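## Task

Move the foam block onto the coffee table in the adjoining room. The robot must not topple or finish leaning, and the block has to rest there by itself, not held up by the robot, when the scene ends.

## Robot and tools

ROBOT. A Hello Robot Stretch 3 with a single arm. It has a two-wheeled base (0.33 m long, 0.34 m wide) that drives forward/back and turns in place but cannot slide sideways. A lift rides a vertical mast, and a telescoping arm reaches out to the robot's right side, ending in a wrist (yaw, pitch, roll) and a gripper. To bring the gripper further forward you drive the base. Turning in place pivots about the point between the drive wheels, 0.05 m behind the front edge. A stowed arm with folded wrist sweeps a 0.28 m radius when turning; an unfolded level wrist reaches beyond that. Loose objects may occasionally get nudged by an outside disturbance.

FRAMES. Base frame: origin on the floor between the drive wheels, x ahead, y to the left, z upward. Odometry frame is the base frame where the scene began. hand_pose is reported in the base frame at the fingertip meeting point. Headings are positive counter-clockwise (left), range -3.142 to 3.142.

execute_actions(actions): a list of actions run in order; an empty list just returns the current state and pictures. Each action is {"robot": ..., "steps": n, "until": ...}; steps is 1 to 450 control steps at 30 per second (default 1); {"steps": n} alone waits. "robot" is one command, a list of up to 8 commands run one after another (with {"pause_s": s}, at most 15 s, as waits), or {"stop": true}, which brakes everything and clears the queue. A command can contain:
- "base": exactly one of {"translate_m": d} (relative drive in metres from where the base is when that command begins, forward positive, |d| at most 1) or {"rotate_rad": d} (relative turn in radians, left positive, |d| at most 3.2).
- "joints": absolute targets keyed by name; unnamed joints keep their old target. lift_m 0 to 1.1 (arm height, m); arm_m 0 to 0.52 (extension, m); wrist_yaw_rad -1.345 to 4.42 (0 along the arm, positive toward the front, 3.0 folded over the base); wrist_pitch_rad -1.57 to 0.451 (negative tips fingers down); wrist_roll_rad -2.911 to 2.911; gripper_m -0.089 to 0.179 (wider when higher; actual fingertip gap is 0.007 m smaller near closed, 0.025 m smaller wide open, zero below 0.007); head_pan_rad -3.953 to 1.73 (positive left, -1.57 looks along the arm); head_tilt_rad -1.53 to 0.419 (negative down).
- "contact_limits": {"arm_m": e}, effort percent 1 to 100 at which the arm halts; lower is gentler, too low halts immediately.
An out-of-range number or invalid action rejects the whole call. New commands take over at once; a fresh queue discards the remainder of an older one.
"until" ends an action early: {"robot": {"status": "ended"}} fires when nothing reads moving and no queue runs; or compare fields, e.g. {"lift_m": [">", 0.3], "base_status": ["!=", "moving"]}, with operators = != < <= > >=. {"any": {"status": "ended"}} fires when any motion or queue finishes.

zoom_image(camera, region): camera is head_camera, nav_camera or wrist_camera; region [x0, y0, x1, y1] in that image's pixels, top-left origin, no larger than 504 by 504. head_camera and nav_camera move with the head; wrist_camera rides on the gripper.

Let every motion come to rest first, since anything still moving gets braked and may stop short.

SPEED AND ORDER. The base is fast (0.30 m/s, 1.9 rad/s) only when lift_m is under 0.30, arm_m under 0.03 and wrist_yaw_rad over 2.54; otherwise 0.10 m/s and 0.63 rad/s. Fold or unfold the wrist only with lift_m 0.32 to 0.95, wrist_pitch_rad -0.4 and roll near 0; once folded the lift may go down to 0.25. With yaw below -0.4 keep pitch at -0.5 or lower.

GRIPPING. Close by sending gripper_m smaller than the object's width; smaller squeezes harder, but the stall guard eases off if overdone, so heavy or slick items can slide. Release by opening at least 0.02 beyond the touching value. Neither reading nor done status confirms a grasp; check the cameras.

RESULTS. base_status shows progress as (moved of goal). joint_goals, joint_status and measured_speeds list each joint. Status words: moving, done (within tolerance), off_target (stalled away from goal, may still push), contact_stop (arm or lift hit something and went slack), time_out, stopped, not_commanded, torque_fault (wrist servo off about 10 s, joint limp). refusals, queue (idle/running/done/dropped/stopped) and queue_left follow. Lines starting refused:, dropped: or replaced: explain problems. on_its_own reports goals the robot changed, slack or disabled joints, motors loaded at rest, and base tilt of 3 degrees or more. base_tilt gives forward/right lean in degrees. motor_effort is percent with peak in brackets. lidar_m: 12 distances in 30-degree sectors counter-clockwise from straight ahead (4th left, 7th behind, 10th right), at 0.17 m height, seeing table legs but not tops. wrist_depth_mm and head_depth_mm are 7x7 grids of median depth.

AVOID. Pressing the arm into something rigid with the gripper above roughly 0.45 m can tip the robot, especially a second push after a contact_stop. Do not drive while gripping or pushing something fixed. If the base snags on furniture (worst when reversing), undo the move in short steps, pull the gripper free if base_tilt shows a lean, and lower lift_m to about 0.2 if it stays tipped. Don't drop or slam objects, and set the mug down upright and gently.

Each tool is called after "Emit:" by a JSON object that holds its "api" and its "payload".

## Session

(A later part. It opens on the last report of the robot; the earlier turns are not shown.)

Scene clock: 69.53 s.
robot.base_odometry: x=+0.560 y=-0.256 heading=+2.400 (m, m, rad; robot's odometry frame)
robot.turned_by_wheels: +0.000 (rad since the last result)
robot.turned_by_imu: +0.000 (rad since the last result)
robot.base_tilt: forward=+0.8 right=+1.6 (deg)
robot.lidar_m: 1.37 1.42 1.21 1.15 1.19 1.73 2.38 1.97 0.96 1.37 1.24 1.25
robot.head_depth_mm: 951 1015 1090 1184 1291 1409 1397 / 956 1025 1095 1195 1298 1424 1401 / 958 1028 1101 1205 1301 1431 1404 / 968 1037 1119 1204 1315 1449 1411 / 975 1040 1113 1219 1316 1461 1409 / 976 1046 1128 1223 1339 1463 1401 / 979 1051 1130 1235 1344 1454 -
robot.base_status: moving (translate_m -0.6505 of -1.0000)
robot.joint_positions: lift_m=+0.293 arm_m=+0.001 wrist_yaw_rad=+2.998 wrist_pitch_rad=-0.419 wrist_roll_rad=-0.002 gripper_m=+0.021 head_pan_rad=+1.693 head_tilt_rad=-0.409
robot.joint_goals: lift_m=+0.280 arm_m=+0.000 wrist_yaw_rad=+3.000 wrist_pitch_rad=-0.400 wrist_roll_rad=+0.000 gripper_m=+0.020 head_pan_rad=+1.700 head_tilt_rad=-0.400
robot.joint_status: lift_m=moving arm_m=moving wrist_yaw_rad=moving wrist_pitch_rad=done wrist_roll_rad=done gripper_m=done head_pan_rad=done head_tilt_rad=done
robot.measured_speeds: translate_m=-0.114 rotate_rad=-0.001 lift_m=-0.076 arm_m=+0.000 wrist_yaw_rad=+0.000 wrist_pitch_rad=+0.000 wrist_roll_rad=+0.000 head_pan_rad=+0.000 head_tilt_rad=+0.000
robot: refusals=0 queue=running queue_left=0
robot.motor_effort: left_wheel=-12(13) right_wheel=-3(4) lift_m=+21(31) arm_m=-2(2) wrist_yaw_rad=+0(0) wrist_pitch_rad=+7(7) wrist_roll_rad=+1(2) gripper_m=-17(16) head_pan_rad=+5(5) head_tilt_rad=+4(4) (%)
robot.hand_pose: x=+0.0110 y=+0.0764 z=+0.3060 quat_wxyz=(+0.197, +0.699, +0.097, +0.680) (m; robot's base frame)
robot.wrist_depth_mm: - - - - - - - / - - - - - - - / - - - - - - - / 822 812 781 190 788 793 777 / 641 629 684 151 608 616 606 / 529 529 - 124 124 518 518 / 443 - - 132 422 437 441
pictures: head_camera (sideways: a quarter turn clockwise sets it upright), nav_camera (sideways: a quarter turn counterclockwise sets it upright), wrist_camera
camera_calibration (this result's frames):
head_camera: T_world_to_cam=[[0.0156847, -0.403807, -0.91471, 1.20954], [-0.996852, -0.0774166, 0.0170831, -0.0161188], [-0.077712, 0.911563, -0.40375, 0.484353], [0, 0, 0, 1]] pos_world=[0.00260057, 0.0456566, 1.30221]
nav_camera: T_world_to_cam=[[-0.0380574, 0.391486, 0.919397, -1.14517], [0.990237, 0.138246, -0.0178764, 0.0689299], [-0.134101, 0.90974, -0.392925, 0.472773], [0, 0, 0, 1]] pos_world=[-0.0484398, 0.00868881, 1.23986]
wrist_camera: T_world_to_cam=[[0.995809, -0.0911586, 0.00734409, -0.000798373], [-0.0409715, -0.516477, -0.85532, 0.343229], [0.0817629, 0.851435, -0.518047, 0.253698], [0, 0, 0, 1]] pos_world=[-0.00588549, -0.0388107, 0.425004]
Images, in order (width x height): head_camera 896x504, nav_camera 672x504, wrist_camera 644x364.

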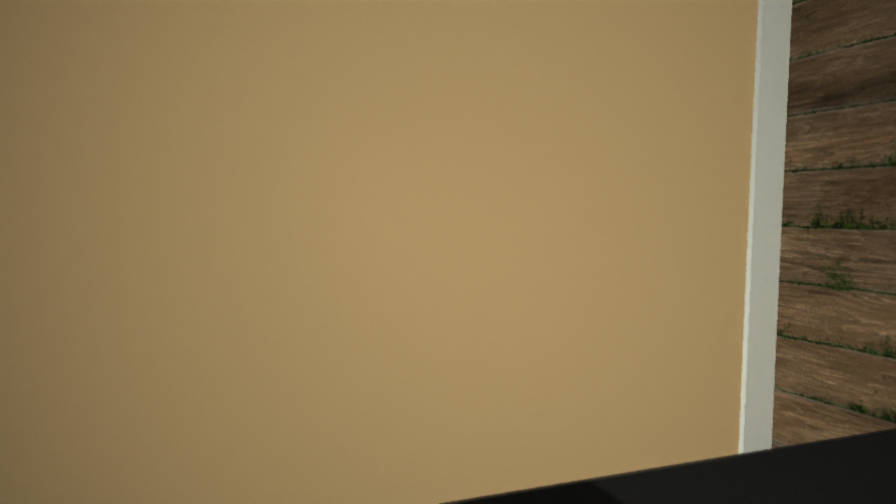

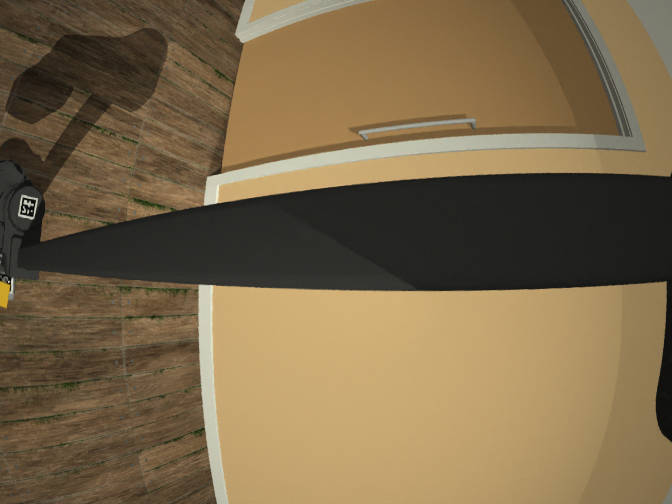

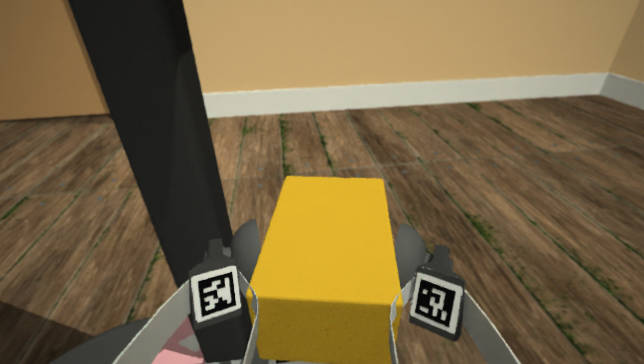

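Emit:
{"api": "execute_actions", "payload": {"actions": [{"steps":100,"until":{"robot":{"base_status":["!=","moving"]}}},{"robot":[{"base":{"translate_m":-0.72}},{"base":{"rotate_rad":1.56},"joints":{"head_pan_rad":0.0,"head_tilt_rad":-0.45}}],"steps":400,"until":{"robot":{"status":"ended"}}}]}}

Scene clock: 78.43 s.
robot.base_odometry: x=+1.348 y=-0.979 heading=-2.324 (m, m, rad; robot's odometry frame)
robot.turned_by_wheels: +1.560 (rad since the last result)
robot.turned_by_imu: +1.557 (rad since the last result)
robot.base_tilt: forward=-0.2 right=+1.2 (deg)
robot.lidar_m: 1.21 1.24 1.39 1.32 1.35 1.45 1.39 1.15 1.89 2.44 1.68 1.22
robot.head_depth_mm: 1028 1074 1164 1239 1353 1528 1360 / 1027 1110 1187 1317 1441 1554 1365 / 1019 1103 1195 1302 1425 1578 1360 / 1008 1095 1185 1290 1425 1544 1355 / 1005 1079 1163 1282 1401 1533 1359 / 997 1066 1154 1264 1387 1531 1368 / 988 1070 1148 1246 1366 1528 1376
robot.base_status: done (rotate_rad +1.5599 of +1.5600)
robot.joint_positions: lift_m=+0.280 arm_m=+0.001 wrist_yaw_rad=+2.998 wrist_pitch_rad=-0.419 wrist_roll_rad=-0.002 gripper_m=+0.021 head_pan_rad=+0.007 head_tilt_rad=-0.445
robot.joint_goals: lift_m=+0.280 arm_m=+0.000 wrist_yaw_rad=+3.000 wrist_pitch_rad=-0.400 wrist_roll_rad=+0.000 gripper_m=+0.020 head_pan_rad=+0.000 head_tilt_rad=-0.450
robot.joint_status: lift_m=done arm_m=done wrist_yaw_rad=done wrist_pitch_rad=done wrist_roll_rad=done gripper_m=done head_pan_rad=done head_tilt_rad=done
robot.measured_speeds: translate_m=+0.000 rotate_rad=+0.000 lift_m=+0.000 arm_m=+0.000 wrist_yaw_rad=+0.000 wrist_pitch_rad=+0.000 wrist_roll_rad=+0.000 head_pan_rad=+0.000 head_tilt_rad=+0.000
robot: refusals=0 queue=done queue_left=0
robot.motor_effort: left_wheel=-4(13) right_wheel=+3(13) lift_m=+21(21) arm_m=-2(1) wrist_yaw_rad=+2(1) wrist_pitch_rad=+7(7) wrist_roll_rad=+1(2) gripper_m=-16(16) head_pan_rad=-4(49) head_tilt_rad=-4(12) (%)
robot.hand_pose: x=+0.0108 y=+0.0764 z=+0.2927 quat_wxyz=(+0.196, +0.699, +0.098, +0.680) (m; robot's base frame)
robot.wrist_depth_mm: - - - - - - - / - - - - - - - / - - - - - - - / 778 757 777 191 764 759 738 / 621 618 641 150 581 600 600 / 512 510 - 125 124 493 501 / 452 - - 132 405 426 429
pictures: head_camera (sideways: a quarter turn clockwise sets it upright), nav_camera (sideways: a quarter turn counterclockwise sets it upright), wrist_camera
camera_calibration (this result's frames):
head_camera: T_world_to_cam=[[-0.435973, 0.0305105, -0.899443, 1.19238], [0.0380567, 0.999156, 0.0154463, -0.0203001], [0.899155, -0.0274956, -0.436766, 0.521356], [0, 0, 0, 1]] pos_world=[0.0518373, -0.00176202, 1.3005]
nav_camera: T_world_to_cam=[[0.426476, -0.0068706, 0.904473, -1.12853], [0.0230605, -0.999564, -0.0184664, 0.0755971], [0.904205, 0.0287331, -0.426132, 0.509652], [0, 0, 0, 1]] pos_world=[0.0187199, 0.0531665, 1.2393]
wrist_camera: T_world_to_cam=[[0.995859, -0.0906206, 0.00733043, -0.000616162], [-0.0407301, -0.516771, -0.855154, 0.331816], [0.0812828, 0.851314, -0.518322, 0.246938], [0, 0, 0, 1]] pos_world=[-0.0059433, -0.0388049, 0.411752]
Images, in order (width x height): head_camera 896x504, nav_camera 672x504, wrist_camera 644x364.

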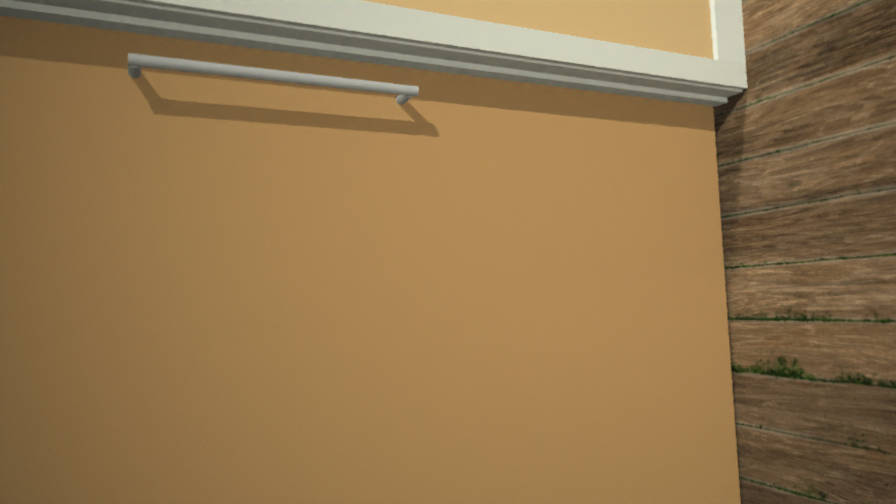

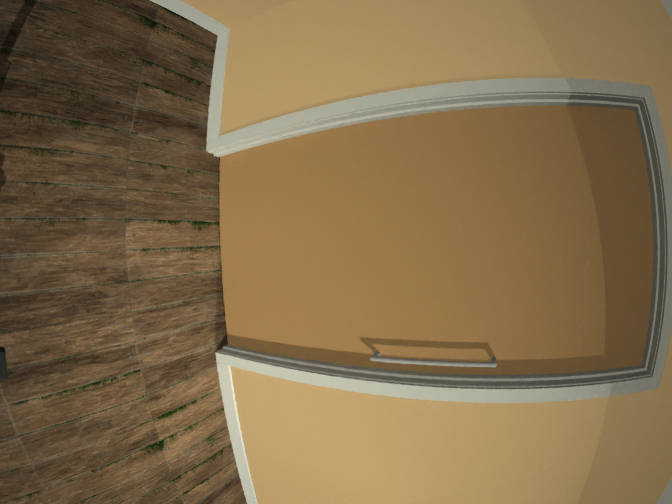

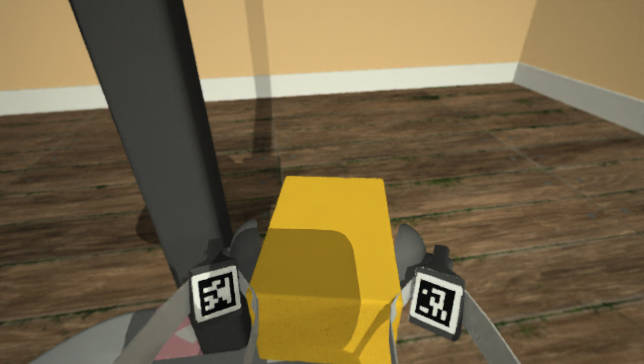

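Emit:
{"api": "execute_actions", "payload": {"actions": [{"robot":[{"base":{"translate_m":1.0},"joints":{"wrist_yaw_rad":3.08,"head_pan_rad":0.9,"head_tilt_rad":-1.1}},{"base":{"translate_m":0.11}}],"steps":400,"until":{"robot":{"status":"ended"}}}]}}

Scene clock: 92.70 s.
robot.base_odometry: x=+0.590 y=-1.789 heading=-2.324 (m, m, rad; robot's odometry frame)
robot.turned_by_wheels: +0.000 (rad since the last result)
robot.turned_by_imu: +0.009 (rad since the last result)
robot.base_tilt: forward=-0.1 right=+1.5 (deg)
robot.lidar_m: - - 0.15 0.38 1.40 1.87 2.49 2.13 2.51 0.42 0.16 0.15
robot.head_depth_mm: - - - - - - 352 / - - - - - 315 502 / - - - - 300 407 1050 / - - - - 354 706 1130 / - - - 325 532 1174 847 / - - 309 425 1201 1199 - / - - 354 766 1267 1198 -
robot.base_status: done (translate_m +0.1100 of +0.1100)
robot.joint_positions: lift_m=+0.280 arm_m=+0.001 wrist_yaw_rad=+3.078 wrist_pitch_rad=-0.419 wrist_roll_rad=-0.002 gripper_m=+0.021 head_pan_rad=+0.893 head_tilt_rad=-1.087
robot.joint_goals: lift_m=+0.280 arm_m=+0.000 wrist_yaw_rad=+3.080 wrist_pitch_rad=-0.400 wrist_roll_rad=+0.000 gripper_m=+0.020 head_pan_rad=+0.900 head_tilt_rad=-1.100
robot.joint_status: lift_m=done arm_m=done wrist_yaw_rad=done wrist_pitch_rad=done wrist_roll_rad=done gripper_m=done head_pan_rad=done head_tilt_rad=done
robot.measured_speeds: translate_m=+0.000 rotate_rad=+0.000 lift_m=+0.000 arm_m=+0.000 wrist_yaw_rad=+0.000 wrist_pitch_rad=+0.000 wrist_roll_rad=+0.000 head_pan_rad=+0.000 head_tilt_rad=+0.000
robot: refusals=0 queue=done queue_left=0
robot.motor_effort: left_wheel=-3(10) right_wheel=+4(12) lift_m=+21(20) arm_m=-2(2) wrist_yaw_rad=+0(1) wrist_pitch_rad=+7(7) wrist_roll_rad=+1(1) gripper_m=-16(16) head_pan_rad=+3(53) head_tilt_rad=-7(42) (%)
robot.hand_pose: x=-0.0070 y=+0.0783 z=+0.2927 quat_wxyz=(+0.169, +0.695, +0.125, +0.688) (m; robot's base frame)
robot.wrist_depth_mm: - - - 576 323 182 126 / - - - 634 336 185 128 / - - - 684 342 186 129 / 805 792 - 189 311 190 130 / 624 613 580 150 264 192 131 / 515 513 129 124 124 195 133 / 451 - - 132 300 186 133
pictures: head_camera (sideways: a quarter turn clockwise sets it upright), nav_camera (sideways: a quarter turn counterclockwise sets it upright), wrist_camera
camera_calibration (this result's frames):
head_camera: T_world_to_cam=[[-0.582542, -0.670494, -0.459437, 0.619848], [-0.749785, 0.661518, -0.0147197, 0.0237788], [0.313795, 0.335904, -0.888088, 1.11193], [0, 0, 0, 1]] pos_world=[0.0299993, 0.0263739, 1.27262]
nav_camera: T_world_to_cam=[[0.561275, 0.681881, 0.46905, -0.561889], [0.77999, -0.62532, -0.0242935, 0.0785476], [0.276741, 0.37949, -0.882837, 1.10749], [0, 0, 0, 1]] pos_world=[-0.0523807, 0.011977, 1.2432]
wrist_camera: T_world_to_cam=[[0.999916, -0.010702, 0.00732943, 0.0111029], [0.000719999, -0.518389, -0.855145, 0.332463], [0.0129512, 0.855078, -0.518338, 0.246031], [0, 0, 0, 1]] pos_world=[-0.0145278, -0.0379121, 0.41175]
Images, in order (width x height): head_camera 896x504, nav_camera 672x504, wrist_camera 644x364.

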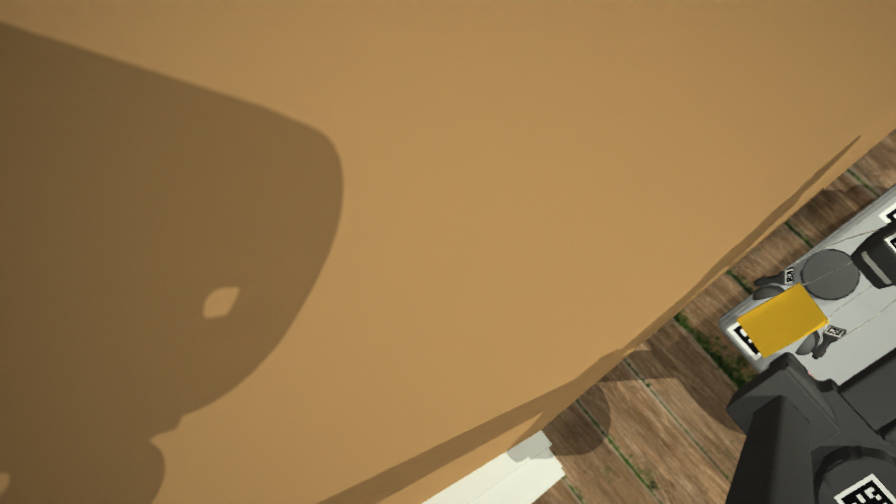

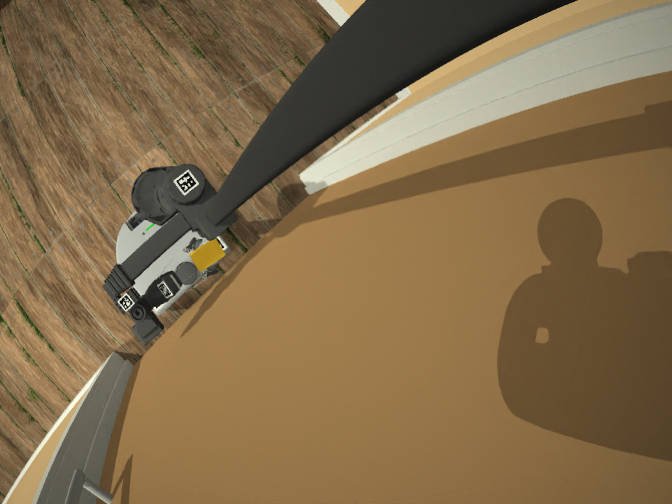

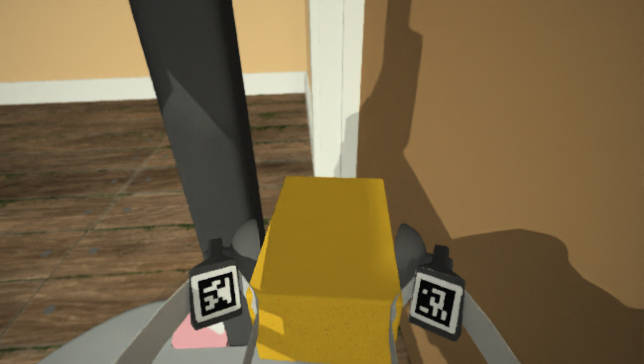

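Emit:
{"api": "execute_actions", "payload": {"actions": [{"robot":[{"base":{"rotate_rad":-0.1},"joints":{"head_pan_rad":1.2}},{"base":{"translate_m":0.03}},{"base":{"translate_m":0.15}}],"steps":400,"until":{"robot":{"status":"ended"}}}]}}

Scene clock: 100.83 s.
robot.base_odometry: x=+0.454 y=-1.908 heading=-2.423 (m, m, rad; robot's odometry frame)
robot.turned_by_wheels: -0.100 (rad since the last result)
robot.turned_by_imu: -0.085 (rad since the last result)
robot.base_tilt: forward=-0.3 right=+1.3 (deg)
robot.lidar_m: 0.34 0.30 0.30 0.35 0.61 1.77 2.66 2.29 2.56 0.40 1.86 0.56
robot.head_depth_mm: - 300 357 456 629 1021 1107 / - 308 380 492 703 1155 1102 / 288 325 404 537 792 1174 1102 / 294 344 434 589 921 1195 1116 / 302 365 468 653 1094 1205 - / 314 387 506 733 1242 1210 - / 332 414 553 837 1259 - -
robot.base_status: done (translate_m +0.1500 of +0.1500)
robot.joint_positions: lift_m=+0.280 arm_m=+0.001 wrist_yaw_rad=+3.079 wrist_pitch_rad=-0.420 wrist_roll_rad=-0.002 gripper_m=+0.021 head_pan_rad=+1.194 head_tilt_rad=-1.090
robot.joint_goals: lift_m=+0.280 arm_m=+0.000 wrist_yaw_rad=+3.080 wrist_pitch_rad=-0.400 wrist_roll_rad=+0.000 gripper_m=+0.020 head_pan_rad=+1.200 head_tilt_rad=-1.100
robot.joint_status: lift_m=done arm_m=done wrist_yaw_rad=done wrist_pitch_rad=done wrist_roll_rad=done gripper_m=done head_pan_rad=done head_tilt_rad=done
robot.measured_speeds: translate_m=+0.000 rotate_rad=+0.000 lift_m=+0.000 arm_m=+0.000 wrist_yaw_rad=+0.000 wrist_pitch_rad=+0.000 wrist_roll_rad=+0.000 head_pan_rad=+0.000 head_tilt_rad=+0.000
robot: refusals=0 queue=done queue_left=0
robot.motor_effort: left_wheel=+0(100) right_wheel=+0(8) lift_m=+21(21) arm_m=-2(2) wrist_yaw_rad=+0(2) wrist_pitch_rad=+7(7) wrist_roll_rad=+2(1) gripper_m=-17(17) head_pan_rad=+4(34) head_tilt_rad=-5(7) (%)
robot.hand_pose: x=-0.0072 y=+0.0783 z=+0.2925 quat_wxyz=(+0.169, +0.695, +0.126, +0.688) (m; robot's base frame)
robot.wrist_depth_mm: - - 510 418 333 276 235 / - - 571 461 354 294 249 / - - 610 502 388 308 259 / 785 778 - 189 409 330 274 / 630 614 610 150 400 354 291 / 516 511 129 125 124 382 305 / 449 - - 132 412 394 326
pictures: head_camera (sideways: a quarter turn clockwise sets it upright), nav_camera (sideways: a quarter turn counterclockwise sets it upright), wrist_camera
camera_calibration (this result's frames):
head_camera: T_world_to_cam=[[-0.358009, -0.814349, -0.456799, 0.615042], [-0.912244, 0.409378, -0.0148547, 0.0249455], [0.1991, 0.411394, -0.889446, 1.11439], [0, 0, 0, 1]] pos_world=[0.0210713, 0.0321937, 1.27251]
nav_camera: T_world_to_cam=[[0.334333, 0.818944, 0.466425, -0.557085], [0.930313, -0.36596, -0.0242983, 0.0776368], [0.150794, 0.442045, -0.884227, 1.11007], [0, 0, 0, 1]] pos_world=[-0.0533659, -0.00606581, 1.24328]
wrist_camera: T_world_to_cam=[[0.999924, -0.00994172, 0.00728429, 0.0112335], [0.00106508, -0.519116, -0.854703, 0.332203], [0.0122786, 0.854646, -0.519066, 0.246192], [0, 0, 0, 1]] pos_world=[-0.0146093, -0.0378429, 0.411643]
Images, in order (width x height): head_camera 896x504, nav_camera 672x504, wrist_camera 644x364.

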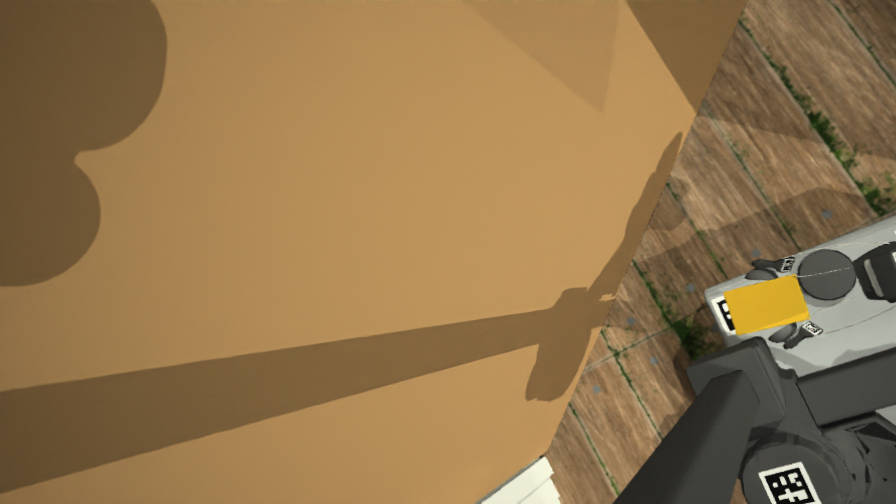

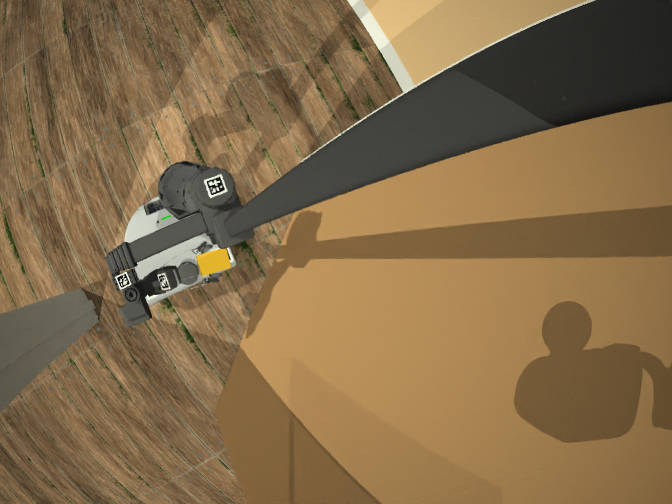

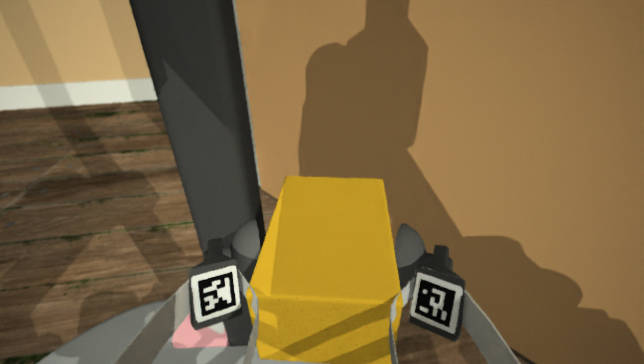

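The door popped its catch and is swinging. Let me look ahead.

Emit:
{"api": "execute_actions", "payload": {"actions": [{"robot":{"joints":{"head_pan_rad":-0.3,"head_tilt_rad":-0.6}},"steps":60,"until":{"robot":{"status":"ended"}}}]}}

Scene clock: 102.80 s.
robot.base_odometry: x=+0.454 y=-1.908 heading=-2.423 (m, m, rad; robot's odometry frame)
robot.turned_by_wheels: +0.000 (rad since the last result)
robot.turned_by_imu: +0.001 (rad since the last result)
robot.base_tilt: forward=+0.0 right=+1.3 (deg)
robot.lidar_m: 0.34 0.30 0.30 0.35 0.61 1.76 2.67 2.30 2.57 0.40 1.86 0.56
robot.head_depth_mm: 2289 2583 2831 2290 1775 1451 1240 / 2189 2427 2728 2286 1770 1464 1243 / 2082 2308 2643 2289 1779 1464 1235 / 1942 2171 2388 2173 1736 1423 1208 / 431 470 516 574 632 732 851 / 375 403 436 476 523 581 652 / 331 352 377 408 440 483 531
robot.base_status: done (translate_m +0.1500 of +0.1500)
robot.joint_positions: lift_m=+0.280 arm_m=+0.001 wrist_yaw_rad=+3.079 wrist_pitch_rad=-0.420 wrist_roll_rad=-0.002 gripper_m=+0.021 head_pan_rad=-0.293 head_tilt_rad=-0.606
robot.joint_goals: lift_m=+0.280 arm_m=+0.000 wrist_yaw_rad=+3.080 wrist_pitch_rad=-0.400 wrist_roll_rad=+0.000 gripper_m=+0.020 head_pan_rad=-0.300 head_tilt_rad=-0.600
robot.joint_status: lift_m=done arm_m=done wrist_yaw_rad=done wrist_pitch_rad=done wrist_roll_rad=done gripper_m=done head_pan_rad=done head_tilt_rad=done
robot.measured_speeds: translate_m=+0.000 rotate_rad=+0.000 lift_m=+0.000 arm_m=+0.000 wrist_yaw_rad=+0.000 wrist_pitch_rad=+0.000 wrist_roll_rad=+0.000 head_pan_rad=+0.000 head_tilt_rad=+0.000
robot: refusals=0 queue=done queue_left=0
robot.motor_effort: left_wheel=+0(0) right_wheel=+0(0) lift_m=+21(22) arm_m=-2(2) wrist_yaw_rad=+0(1) wrist_pitch_rad=+7(7) wrist_roll_rad=+1(1) gripper_m=-17(16) head_pan_rad=-5(51) head_tilt_rad=+2(34) (%)
robot.hand_pose: x=-0.0072 y=+0.0783 z=+0.2925 quat_wxyz=(+0.169, +0.695, +0.126, +0.688) (m; robot's base frame)
robot.wrist_depth_mm: - - 507 420 335 276 236 / - - 565 457 356 294 245 / - - 622 510 383 310 259 / 790 790 - 189 408 332 271 / 607 626 603 151 404 353 287 / 521 510 129 125 124 375 304 / 451 - - 132 404 392 323
pictures: head_camera (sideways: a quarter turn clockwise sets it upright), nav_camera (sideways: a quarter turn counterclockwise sets it upright), wrist_camera
camera_calibration (this result's frames):
head_camera: T_world_to_cam=[[-0.540443, 0.198044, -0.817741, 1.08647], [0.3334, 0.942752, 0.0079762, -0.0123741], [0.772506, -0.268324, -0.575532, 0.702681], [0, 0, 0, 1]] pos_world=[0.048476, -0.014957, 1.29296]
nav_camera: T_world_to_cam=[[0.539246, -0.172922, 0.824204, -1.02454], [-0.276357, -0.960831, -0.0207767, 0.0804271], [0.795513, -0.21657, -0.565912, 0.692189], [0, 0, 0, 1]] pos_world=[0.0240594, 0.0500196, 1.23782]
wrist_camera: T_world_to_cam=[[0.999924, -0.00994193, 0.00728437, 0.0112334], [0.00106504, -0.519116, -0.854703, 0.332203], [0.0122788, 0.854646, -0.519066, 0.246192], [0, 0, 0, 1]] pos_world=[-0.0146093, -0.0378429, 0.411643]
Images, in order (width x height): head_camera 896x504, nav_camera 672x504, wrist_camera 644x364.

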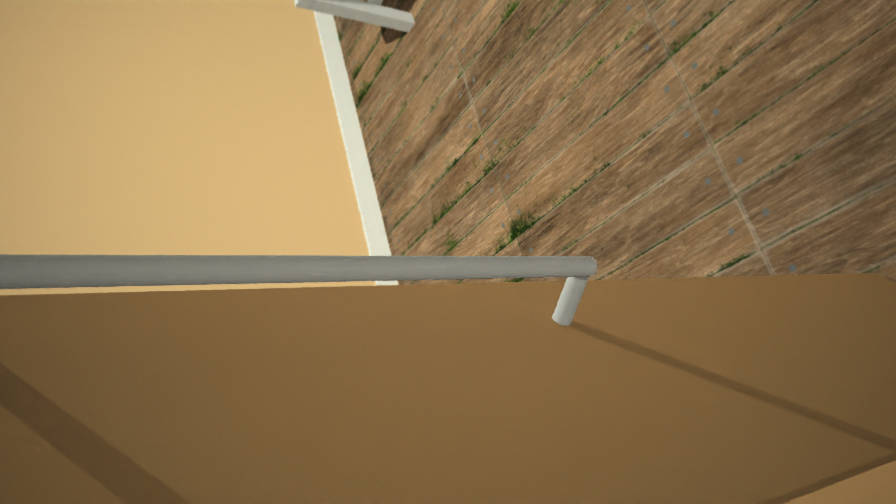

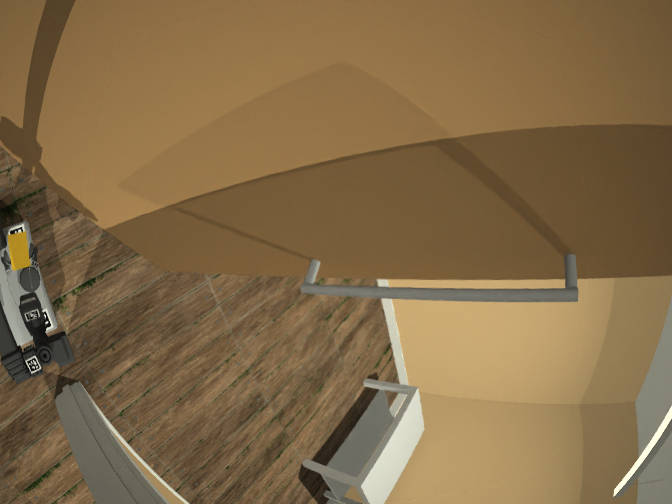

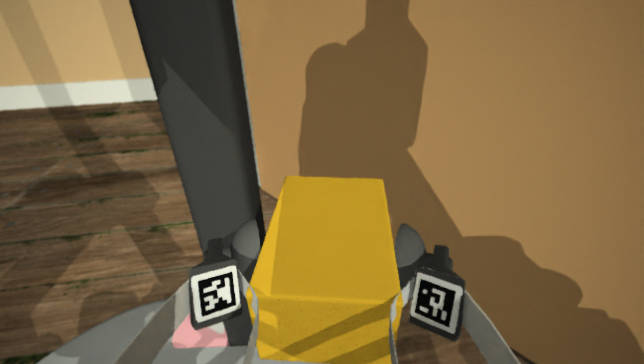

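Emit:
{"api": "execute_actions", "payload": {"actions": [{"robot":[{"base":{"rotate_rad":0.45},"joints":{"head_pan_rad":0.3,"head_tilt_rad":-1.0}},{"base":{"translate_m":0.19}},{"base":{"translate_m":0.22}}],"steps":400,"until":{"robot":{"status":"ended"}}}]}}

Scene clock: 121.57 s.
robot.base_odometry: x=+0.294 y=-2.285 heading=-1.974 (m, m, rad; robot's odometry frame)
robot.turned_by_wheels: +0.450 (rad since the last result)
robot.turned_by_imu: +0.474 (rad since the last result)
robot.base_tilt: forward=-0.2 right=+1.3 (deg)
robot.lidar_m: 0.48 0.36 0.35 0.36 0.50 2.97 2.70 0.68 0.98 1.89 1.89 1.70
robot.head_depth_mm: 1592 1846 1758 1534 1359 1227 1114 / 503 1799 1760 1537 1352 1225 1112 / 481 586 747 1457 1360 1215 1101 / 433 514 635 828 1207 1216 1105 / 392 458 551 693 938 1194 1114 / 358 412 487 594 765 1065 1092 / 330 376 436 520 643 846 1085
robot.base_status: done (translate_m +0.2200 of +0.2200)
robot.joint_positions: lift_m=+0.280 arm_m=+0.001 wrist_yaw_rad=+3.079 wrist_pitch_rad=-0.420 wrist_roll_rad=-0.002 gripper_m=+0.021 head_pan_rad=+0.295 head_tilt_rad=-0.992
robot.joint_goals: lift_m=+0.280 arm_m=+0.000 wrist_yaw_rad=+3.080 wrist_pitch_rad=-0.400 wrist_roll_rad=+0.000 gripper_m=+0.020 head_pan_rad=+0.300 head_tilt_rad=-1.000
robot.joint_status: lift_m=done arm_m=done wrist_yaw_rad=done wrist_pitch_rad=done wrist_roll_rad=done gripper_m=done head_pan_rad=done head_tilt_rad=done
robot.measured_speeds: translate_m=+0.000 rotate_rad=+0.000 lift_m=+0.000 arm_m=+0.000 wrist_yaw_rad=+0.000 wrist_pitch_rad=+0.000 wrist_roll_rad=+0.000 head_pan_rad=+0.000 head_tilt_rad=+0.000
robot: refusals=0 queue=done queue_left=0
robot.motor_effort: left_wheel=-1(92) right_wheel=+1(18) lift_m=+21(21) arm_m=-1(2) wrist_yaw_rad=+0(1) wrist_pitch_rad=+7(7) wrist_roll_rad=+2(1) gripper_m=-17(16) head_pan_rad=+3(46) head_tilt_rad=-4(31) (%)
robot.hand_pose: x=-0.0073 y=+0.0782 z=+0.2924 quat_wxyz=(+0.169, +0.695, +0.126, +0.688) (m; robot's base frame)
robot.wrist_depth_mm: - - 443 396 346 310 275 / - - 480 425 380 328 294 / - - 526 476 405 354 309 / 781 777 - 190 436 384 333 / 630 610 607 151 444 408 355 / 510 515 129 124 124 436 389 / 456 - - 132 403 432 410
pictures: head_camera (sideways: a quarter turn clockwise sets it upright), nav_camera (sideways: a quarter turn counterclockwise sets it upright), wrist_camera
camera_calibration (this result's frames):
head_camera: T_world_to_cam=[[-0.813556, -0.211751, -0.541561, 0.728235], [-0.245422, 0.969361, -0.0103388, 0.0150002], [0.527157, 0.1245, -0.840598, 1.0489], [0, 0, 0, 1]] pos_world=[0.0432039, 0.00907581, 1.27625]
nav_camera: T_world_to_cam=[[0.801553, 0.232883, 0.550708, -0.669727], [0.29411, -0.955469, -0.0240271, 0.0811676], [0.520589, 0.181228, -0.834352, 1.04299], [0, 0, 0, 1]] pos_world=[-0.0300194, 0.0445027, 1.241]
wrist_camera: T_world_to_cam=[[0.999928, -0.00958452, 0.00727094, 0.0112913], [0.00123585, -0.519348, -0.854562, 0.332093], [0.0119667, 0.854509, -0.519299, 0.246246], [0, 0, 0, 1]] pos_world=[-0.0146477, -0.0378393, 0.411587]
Images, in order (width x height): head_camera 896x504, nav_camera 672x504, wrist_camera 644x364.

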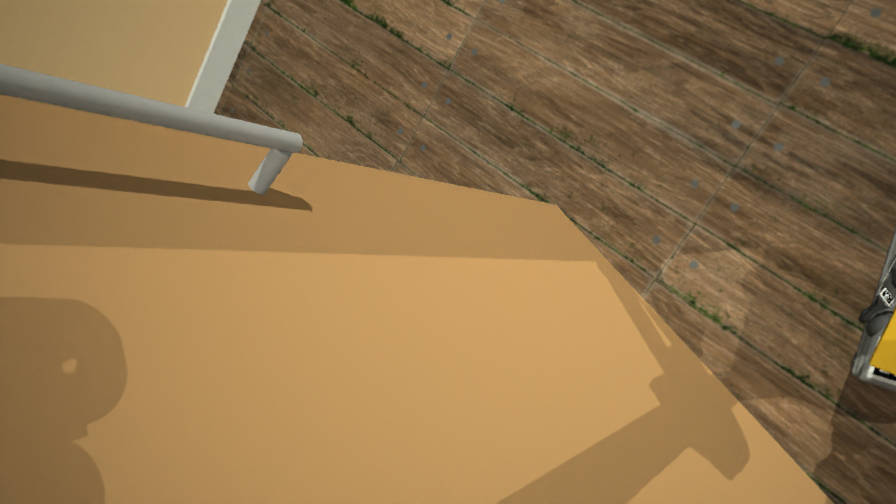

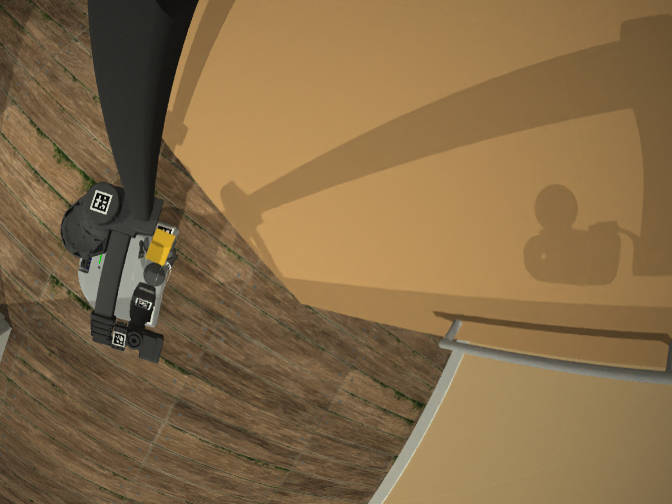

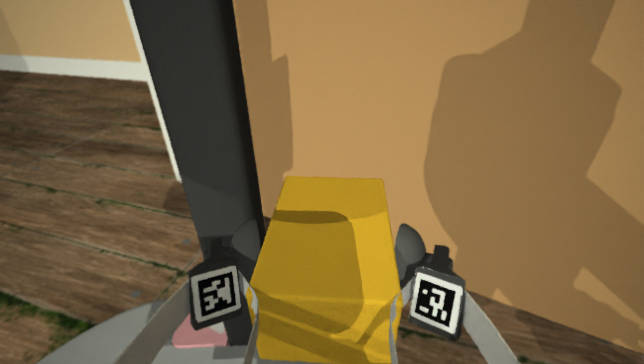

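Emit:
{"api": "execute_actions", "payload": {"actions": [{"robot":[{"base":{"rotate_rad":-1.46},"joints":{"head_pan_rad":-0.1,"head_tilt_rad":-0.75}},{"base":{"translate_m":1.0}}],"steps":400,"until":{"robot":{"status":"ended"}}}]}}

Scene clock: 129.90 s.
robot.base_odometry: x=-0.664 y=-1.997 heading=+2.850 (m, m, rad; robot's odometry frame)
robot.turned_by_wheels: -1.460 (rad since the last result)
robot.turned_by_imu: -1.452 (rad since the last result)
robot.base_tilt: forward=-0.2 right=+1.2 (deg)
robot.lidar_m: 1.21 1.33 1.26 1.29 1.69 1.14 1.24 0.90 0.86 0.88 1.16 0.98
robot.head_depth_mm: 1339 1495 1561 1269 1502 1336 1167 / 1389 1547 1557 1304 1490 1327 1170 / 1422 1603 1552 1349 1528 1329 1159 / 1466 1660 1544 1528 1564 1328 1159 / 1525 1738 1547 1609 1559 1337 1167 / 1582 1798 1599 1599 1560 1328 1156 / 1636 1849 2096 1850 1556 1323 1158
robot.base_status: done (translate_m +1.0000 of +1.0000)
robot.joint_positions: lift_m=+0.280 arm_m=+0.001 wrist_yaw_rad=+3.079 wrist_pitch_rad=-0.420 wrist_roll_rad=-0.002 gripper_m=+0.021 head_pan_rad=-0.093 head_tilt_rad=-0.753
robot.joint_goals: lift_m=+0.280 arm_m=+0.000 wrist_yaw_rad=+3.080 wrist_pitch_rad=-0.400 wrist_roll_rad=+0.000 gripper_m=+0.020 head_pan_rad=-0.100 head_tilt_rad=-0.750
robot.joint_status: lift_m=done arm_m=done wrist_yaw_rad=done wrist_pitch_rad=done wrist_roll_rad=done gripper_m=done head_pan_rad=done head_tilt_rad=done
robot.measured_speeds: translate_m=+0.000 rotate_rad=+0.000 lift_m=+0.000 arm_m=+0.000 wrist_yaw_rad=+0.000 wrist_pitch_rad=+0.000 wrist_roll_rad=+0.000 head_pan_rad=+0.000 head_tilt_rad=+0.000
robot: refusals=0 queue=done queue_left=0
robot.motor_effort: left_wheel=+2(13) right_wheel=-2(10) lift_m=+21(21) arm_m=-2(2) wrist_yaw_rad=+0(1) wrist_pitch_rad=+7(7) wrist_roll_rad=+2(1) gripper_m=-17(17) head_pan_rad=-4(38) head_tilt_rad=+1(21) (%)
robot.hand_pose: x=-0.0073 y=+0.0782 z=+0.2924 quat_wxyz=(+0.169, +0.695, +0.126, +0.688) (m; robot's base frame)
robot.wrist_depth_mm: - - - - - - 978 / - - - - - - - / - - - - - - - / 789 783 - 190 774 761 758 / 621 621 594 150 587 594 595 / 511 507 129 124 124 499 500 / 451 - - 132 408 423 428
pictures: head_camera (sideways: a quarter turn clockwise sets it upright), nav_camera (sideways: a quarter turn counterclockwise sets it upright), wrist_camera
camera_calibration (this result's frames):
head_camera: T_world_to_cam=[[-0.681924, 0.0974504, -0.724902, 0.96632], [0.14043, 0.99009, 0.000996228, -0.00210893], [0.717816, -0.101119, -0.688851, 0.850422], [0, 0, 0, 1]] pos_world=[0.0488064, -0.00608673, 1.2863]
nav_camera: T_world_to_cam=[[0.676798, -0.0731613, 0.732524, -0.905872], [-0.0834392, -0.996261, -0.0224105, 0.0813732], [0.731425, -0.0459538, -0.680372, 0.841475], [0, 0, 0, 1]] pos_world=[0.00440639, 0.0534632, 1.23791]
wrist_camera: T_world_to_cam=[[0.999928, -0.00958595, 0.00726777, 0.0112922], [0.0012324, -0.519348, -0.854562, 0.332085], [0.0119663, 0.854509, -0.519299, 0.246259], [0, 0, 0, 1]] pos_world=[-0.0146475, -0.0378548, 0.411587]
Images, in order (width x height): head_camera 896x504, nav_camera 672x504, wrist_camera 644x364.

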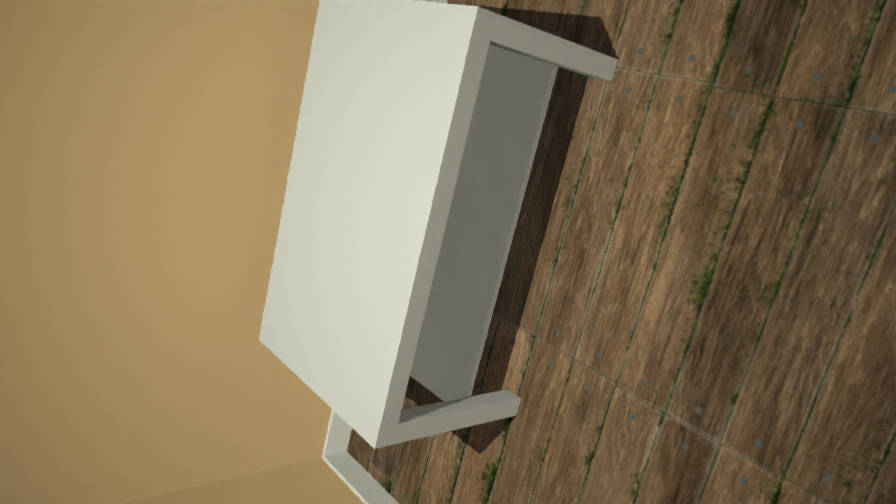

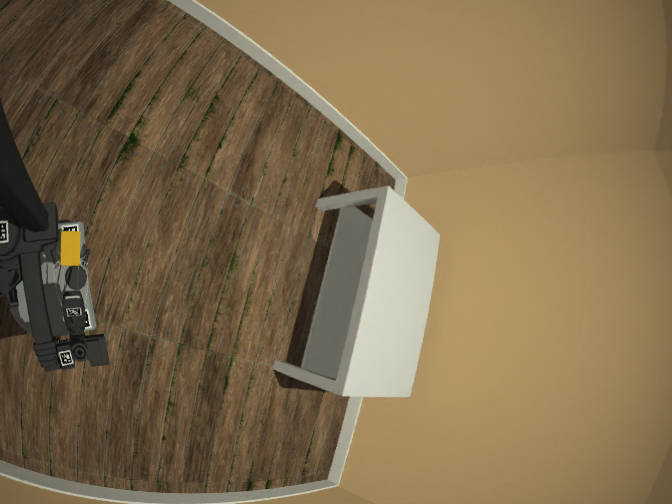

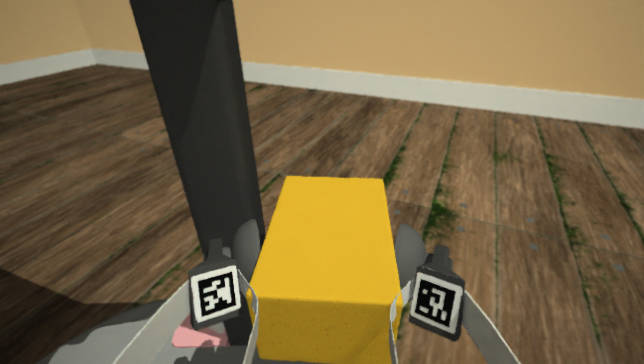

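Emit:
{"api": "execute_actions", "payload": {"actions": [{"robot":{"base":{"translate_m":0.685},"joints":{"head_pan_rad":-1.57,"head_tilt_rad":-1.0}},"steps":400,"until":{"robot":{"base_status":["!=","moving"]}}},{"robot":{"base":{"rotate_rad":1.09},"joints":{"lift_m":0.52}},"steps":200,"until":{"robot":{"lift_m":[">",0.42]}}},{"robot":{"joints":{"wrist_yaw_rad":0.0}},"steps":200,"until":{"robot":{"lift_m":[">",0.505]}}},{"robot":{"joints":{"arm_m":0.17}},"steps":300,"until":{"robot":{"status":"ended"}}}]}}

Scene clock: 144.43 s.
robot.base_odometry: x=-1.320 y=-1.800 heading=-2.344 (m, m, rad; robot's odometry frame)
robot.turned_by_wheels: +1.090 (rad since the last result)
robot.turned_by_imu: +1.100 (rad since the last result)
robot.base_tilt: forward=-0.2 right=+1.3 (deg)
robot.lidar_m: 0.95 0.98 1.33 1.75 1.86 1.21 1.17 0.54 0.56 1.01 0.57 0.54
robot.head_depth_mm: 962 1130 1174 1002 931 1212 1108 / 944 1126 1146 996 916 1238 - / 943 1118 1142 1013 - 1222 - / 943 1119 1141 962 1160 1217 - / 936 1112 1131 988 905 1217 1103 / 935 1100 1128 983 900 1204 1108 / 931 1101 1127 977 899 1204 1095
robot.base_status: done (rotate_rad +1.0899 of +1.0900)
robot.joint_positions: lift_m=+0.520 arm_m=+0.170 wrist_yaw_rad=+0.002 wrist_pitch_rad=-0.420 wrist_roll_rad=-0.002 gripper_m=+0.021 head_pan_rad=-1.563 head_tilt_rad=-0.988
robot.joint_goals: lift_m=+0.520 arm_m=+0.170 wrist_yaw_rad=+0.000 wrist_pitch_rad=-0.400 wrist_roll_rad=+0.000 gripper_m=+0.020 head_pan_rad=-1.570 head_tilt_rad=-1.000
robot.joint_status: lift_m=done arm_m=done wrist_yaw_rad=done wrist_pitch_rad=done wrist_roll_rad=done gripper_m=done head_pan_rad=done head_tilt_rad=done
robot.measured_speeds: translate_m=+0.000 rotate_rad=+0.000 lift_m=+0.000 arm_m=+0.000 wrist_yaw_rad=+0.000 wrist_pitch_rad=+0.000 wrist_roll_rad=+0.000 head_pan_rad=+0.000 head_tilt_rad=+0.000
robot: refusals=0 queue=done queue_left=0
robot.motor_effort: left_wheel=-4(11) right_wheel=+3(9) lift_m=+30(32) arm_m=+3(2) wrist_yaw_rad=-2(2) wrist_pitch_rad=+8(8) wrist_roll_rad=+1(2) gripper_m=-18(16) head_pan_rad=-4(53) head_tilt_rad=-5(27) (%)
robot.hand_pose: x=-0.0210 y=-0.5387 z=+0.5319 quat_wxyz=(+0.693, +0.149, -0.690, -0.147) (m; robot's base frame)
robot.wrist_depth_mm: 536 532 536 527 528 527 526 / 578 576 593 579 580 576 576 / 518 508 509 499 504 506 611 / 382 380 379 191 375 370 370 / 298 303 312 151 285 295 294 / 248 249 129 125 124 245 245 / 212 211 207 132 199 209 208
pictures: head_camera (sideways: a quarter turn clockwise sets it upright), nav_camera (sideways: a quarter turn counterclockwise sets it upright), wrist_camera
camera_calibration (this result's frames):
head_camera: T_world_to_cam=[[0.0274895, 0.838168, -0.544718, 0.727218], [0.999173, -0.0393748, -0.0101631, 0.00717947], [-0.0299666, -0.543988, -0.838557, 1.04965], [0, 0, 0, 1]] pos_world=[0.00429002, -0.038251, 1.27639]
nav_camera: T_world_to_cam=[[-0.00382214, -0.832611, 0.553845, -0.668902], [-0.999647, -0.0113837, -0.0240121, 0.0890401], [0.0262975, -0.553741, -0.832274, 1.0433], [0, 0, 0, 1]] pos_world=[0.0590157, 0.0217984, 1.24092]
wrist_camera: T_world_to_cam=[[-0.998457, -0.0550465, 0.00725456, -0.0490987], [-0.0347843, 0.518321, -0.854478, 0.774628], [0.0432759, -0.853413, -0.519436, -0.0213615], [0, 0, 0, 1]] pos_world=[-0.0211537, -0.422439, 0.651164]
Images, in order (width x height): head_camera 896x504, nav_camera 672x504, wrist_camera 644x364.

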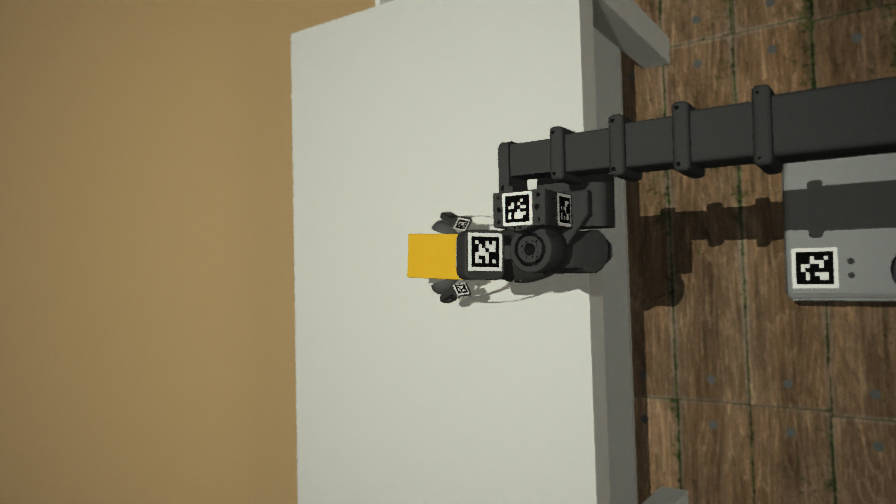

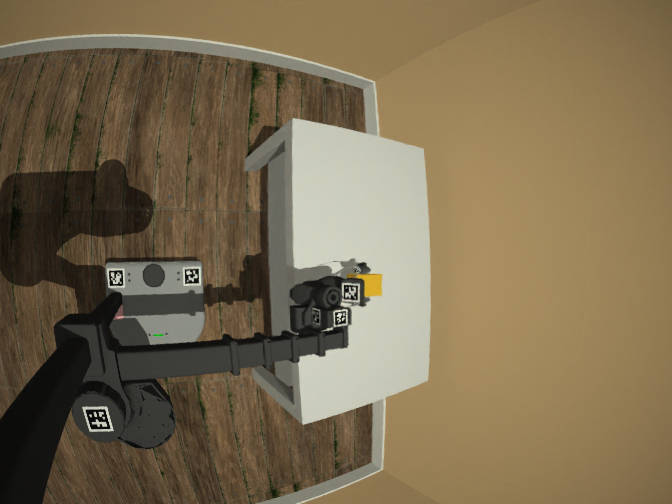

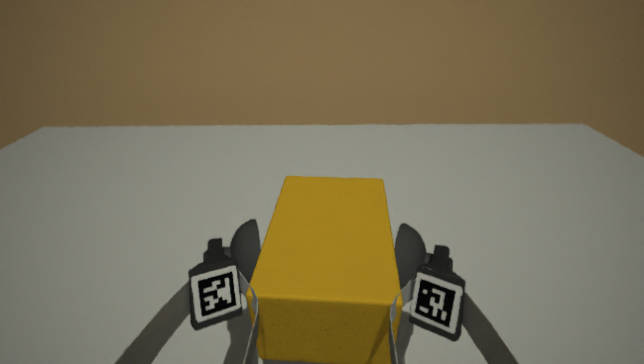

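Emit:
{"api": "execute_actions", "payload": {"actions": [{"robot":[{"joints":{"lift_m":0.467}},{"joints":{"gripper_m":0.13}},{"joints":{"lift_m":0.54}}],"steps":300,"until":{"robot":{"status":"ended"}}}]}}

Scene clock: 149.83 s.
robot.base_odometry: x=-1.320 y=-1.800 heading=-2.344 (m, m, rad; robot's odometry frame)
robot.turned_by_wheels: +0.000 (rad since the last result)
robot.turned_by_imu: +0.002 (rad since the last result)
robot.base_tilt: forward=-0.2 right=+1.4 (deg)
robot.lidar_m: 0.95 0.98 1.33 1.76 1.86 1.22 1.17 0.54 0.56 1.01 0.57 0.54
robot.head_depth_mm: 953 1130 1172 994 932 1212 1111 / 952 1133 1152 993 912 1244 - / 945 1124 1144 1011 - 1220 - / 936 1114 1139 1021 1160 1218 - / 934 1100 1132 985 902 1208 1108 / 933 1097 1132 986 901 1211 1098 / 924 1101 1120 977 903 1211 1100
robot.base_status: done (rotate_rad +1.0899 of +1.0900)
robot.joint_positions: lift_m=+0.540 arm_m=+0.170 wrist_yaw_rad=+0.002 wrist_pitch_rad=-0.419 wrist_roll_rad=-0.002 gripper_m=+0.130 head_pan_rad=-1.563 head_tilt_rad=-0.988
robot.joint_goals: lift_m=+0.540 arm_m=+0.170 wrist_yaw_rad=+0.000 wrist_pitch_rad=-0.400 wrist_roll_rad=+0.000 gripper_m=+0.130 head_pan_rad=-1.570 head_tilt_rad=-1.000
robot.joint_status: lift_m=done arm_m=done wrist_yaw_rad=done wrist_pitch_rad=done wrist_roll_rad=done gripper_m=done head_pan_rad=done head_tilt_rad=done
robot.measured_speeds: translate_m=+0.000 rotate_rad=+0.000 lift_m=+0.000 arm_m=+0.000 wrist_yaw_rad=+0.000 wrist_pitch_rad=+0.000 wrist_roll_rad=+0.000 head_pan_rad=+0.000 head_tilt_rad=+0.000
robot: refusals=0 queue=done queue_left=0
robot.motor_effort: left_wheel=-4(4) right_wheel=+3(4) lift_m=+31(32) arm_m=+4(3) wrist_yaw_rad=-2(1) wrist_pitch_rad=+7(8) wrist_roll_rad=+1(2) gripper_m=+0(82) head_pan_rad=-4(4) head_tilt_rad=-6(5) (%)
robot.hand_pose: x=-0.0210 y=-0.5389 z=+0.5522 quat_wxyz=(+0.693, +0.148, -0.690, -0.146) (m; robot's base frame)
robot.wrist_depth_mm: 540 537 540 536 534 529 537 / 594 578 577 576 568 587 573 / 624 631 624 617 601 599 616 / 424 412 416 414 414 407 402 / 334 333 332 331 330 328 323 / 276 - 273 217 265 278 268 / 242 227 232 185 232 222 231
pictures: head_camera (sideways: a quarter turn clockwise sets it upright), nav_camera (sideways: a quarter turn counterclockwise sets it upright), wrist_camera
camera_calibration (this result's frames):
head_camera: T_world_to_cam=[[0.0274896, 0.838168, -0.544718, 0.727218], [0.999173, -0.039375, -0.0101631, 0.00717946], [-0.0299666, -0.543988, -0.838557, 1.04965], [0, 0, 0, 1]] pos_world=[0.00429002, -0.038251, 1.27639]
nav_camera: T_world_to_cam=[[-0.00382224, -0.832611, 0.553845, -0.668902], [-0.999647, -0.0113836, -0.0240121, 0.0890401], [0.0262975, -0.553741, -0.832274, 1.0433], [0, 0, 0, 1]] pos_world=[0.0590157, 0.0217983, 1.24092]
wrist_camera: T_world_to_cam=[[-0.998461, -0.0549727, 0.00731279, -0.0492608], [-0.0347481, 0.517381, -0.85505, 0.791817], [0.0432209, -0.853988, -0.518495, -0.0118029], [0, 0, 0, 1]] pos_world=[-0.0211608, -0.422458, 0.671283]
Images, in order (width x height): head_camera 896x504, nav_camera 672x504, wrist_camera 644x364.

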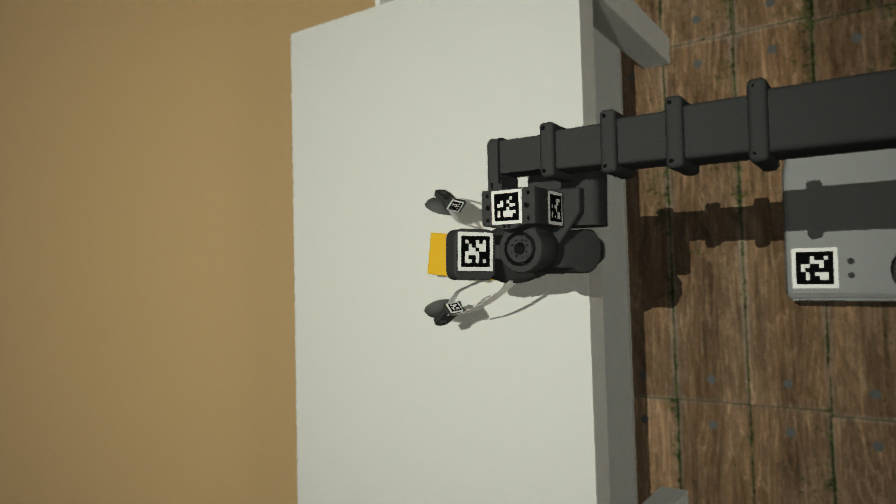

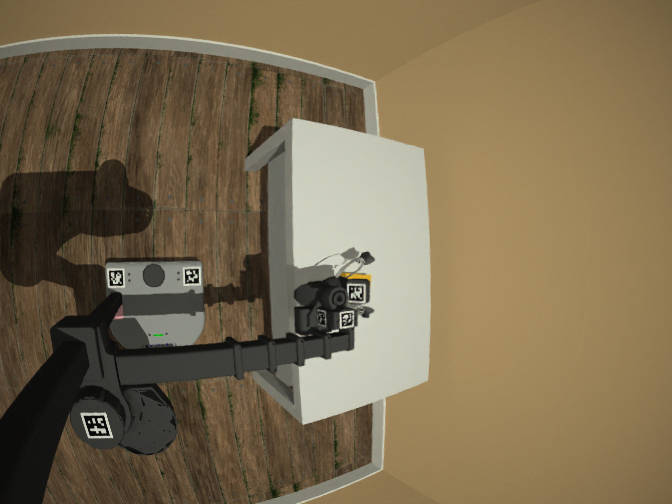

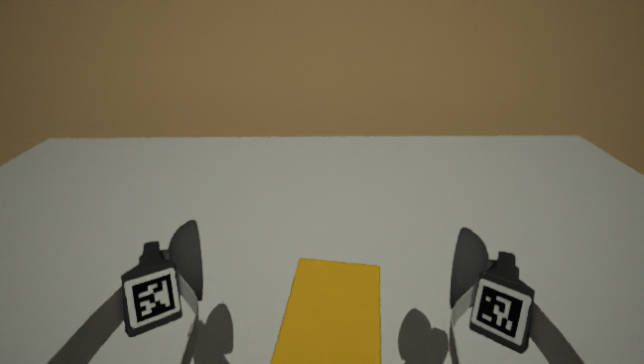

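Emit:
{"api": "finished_scene", "payload": {"scene": 1}}

The scene is finished: the task was done.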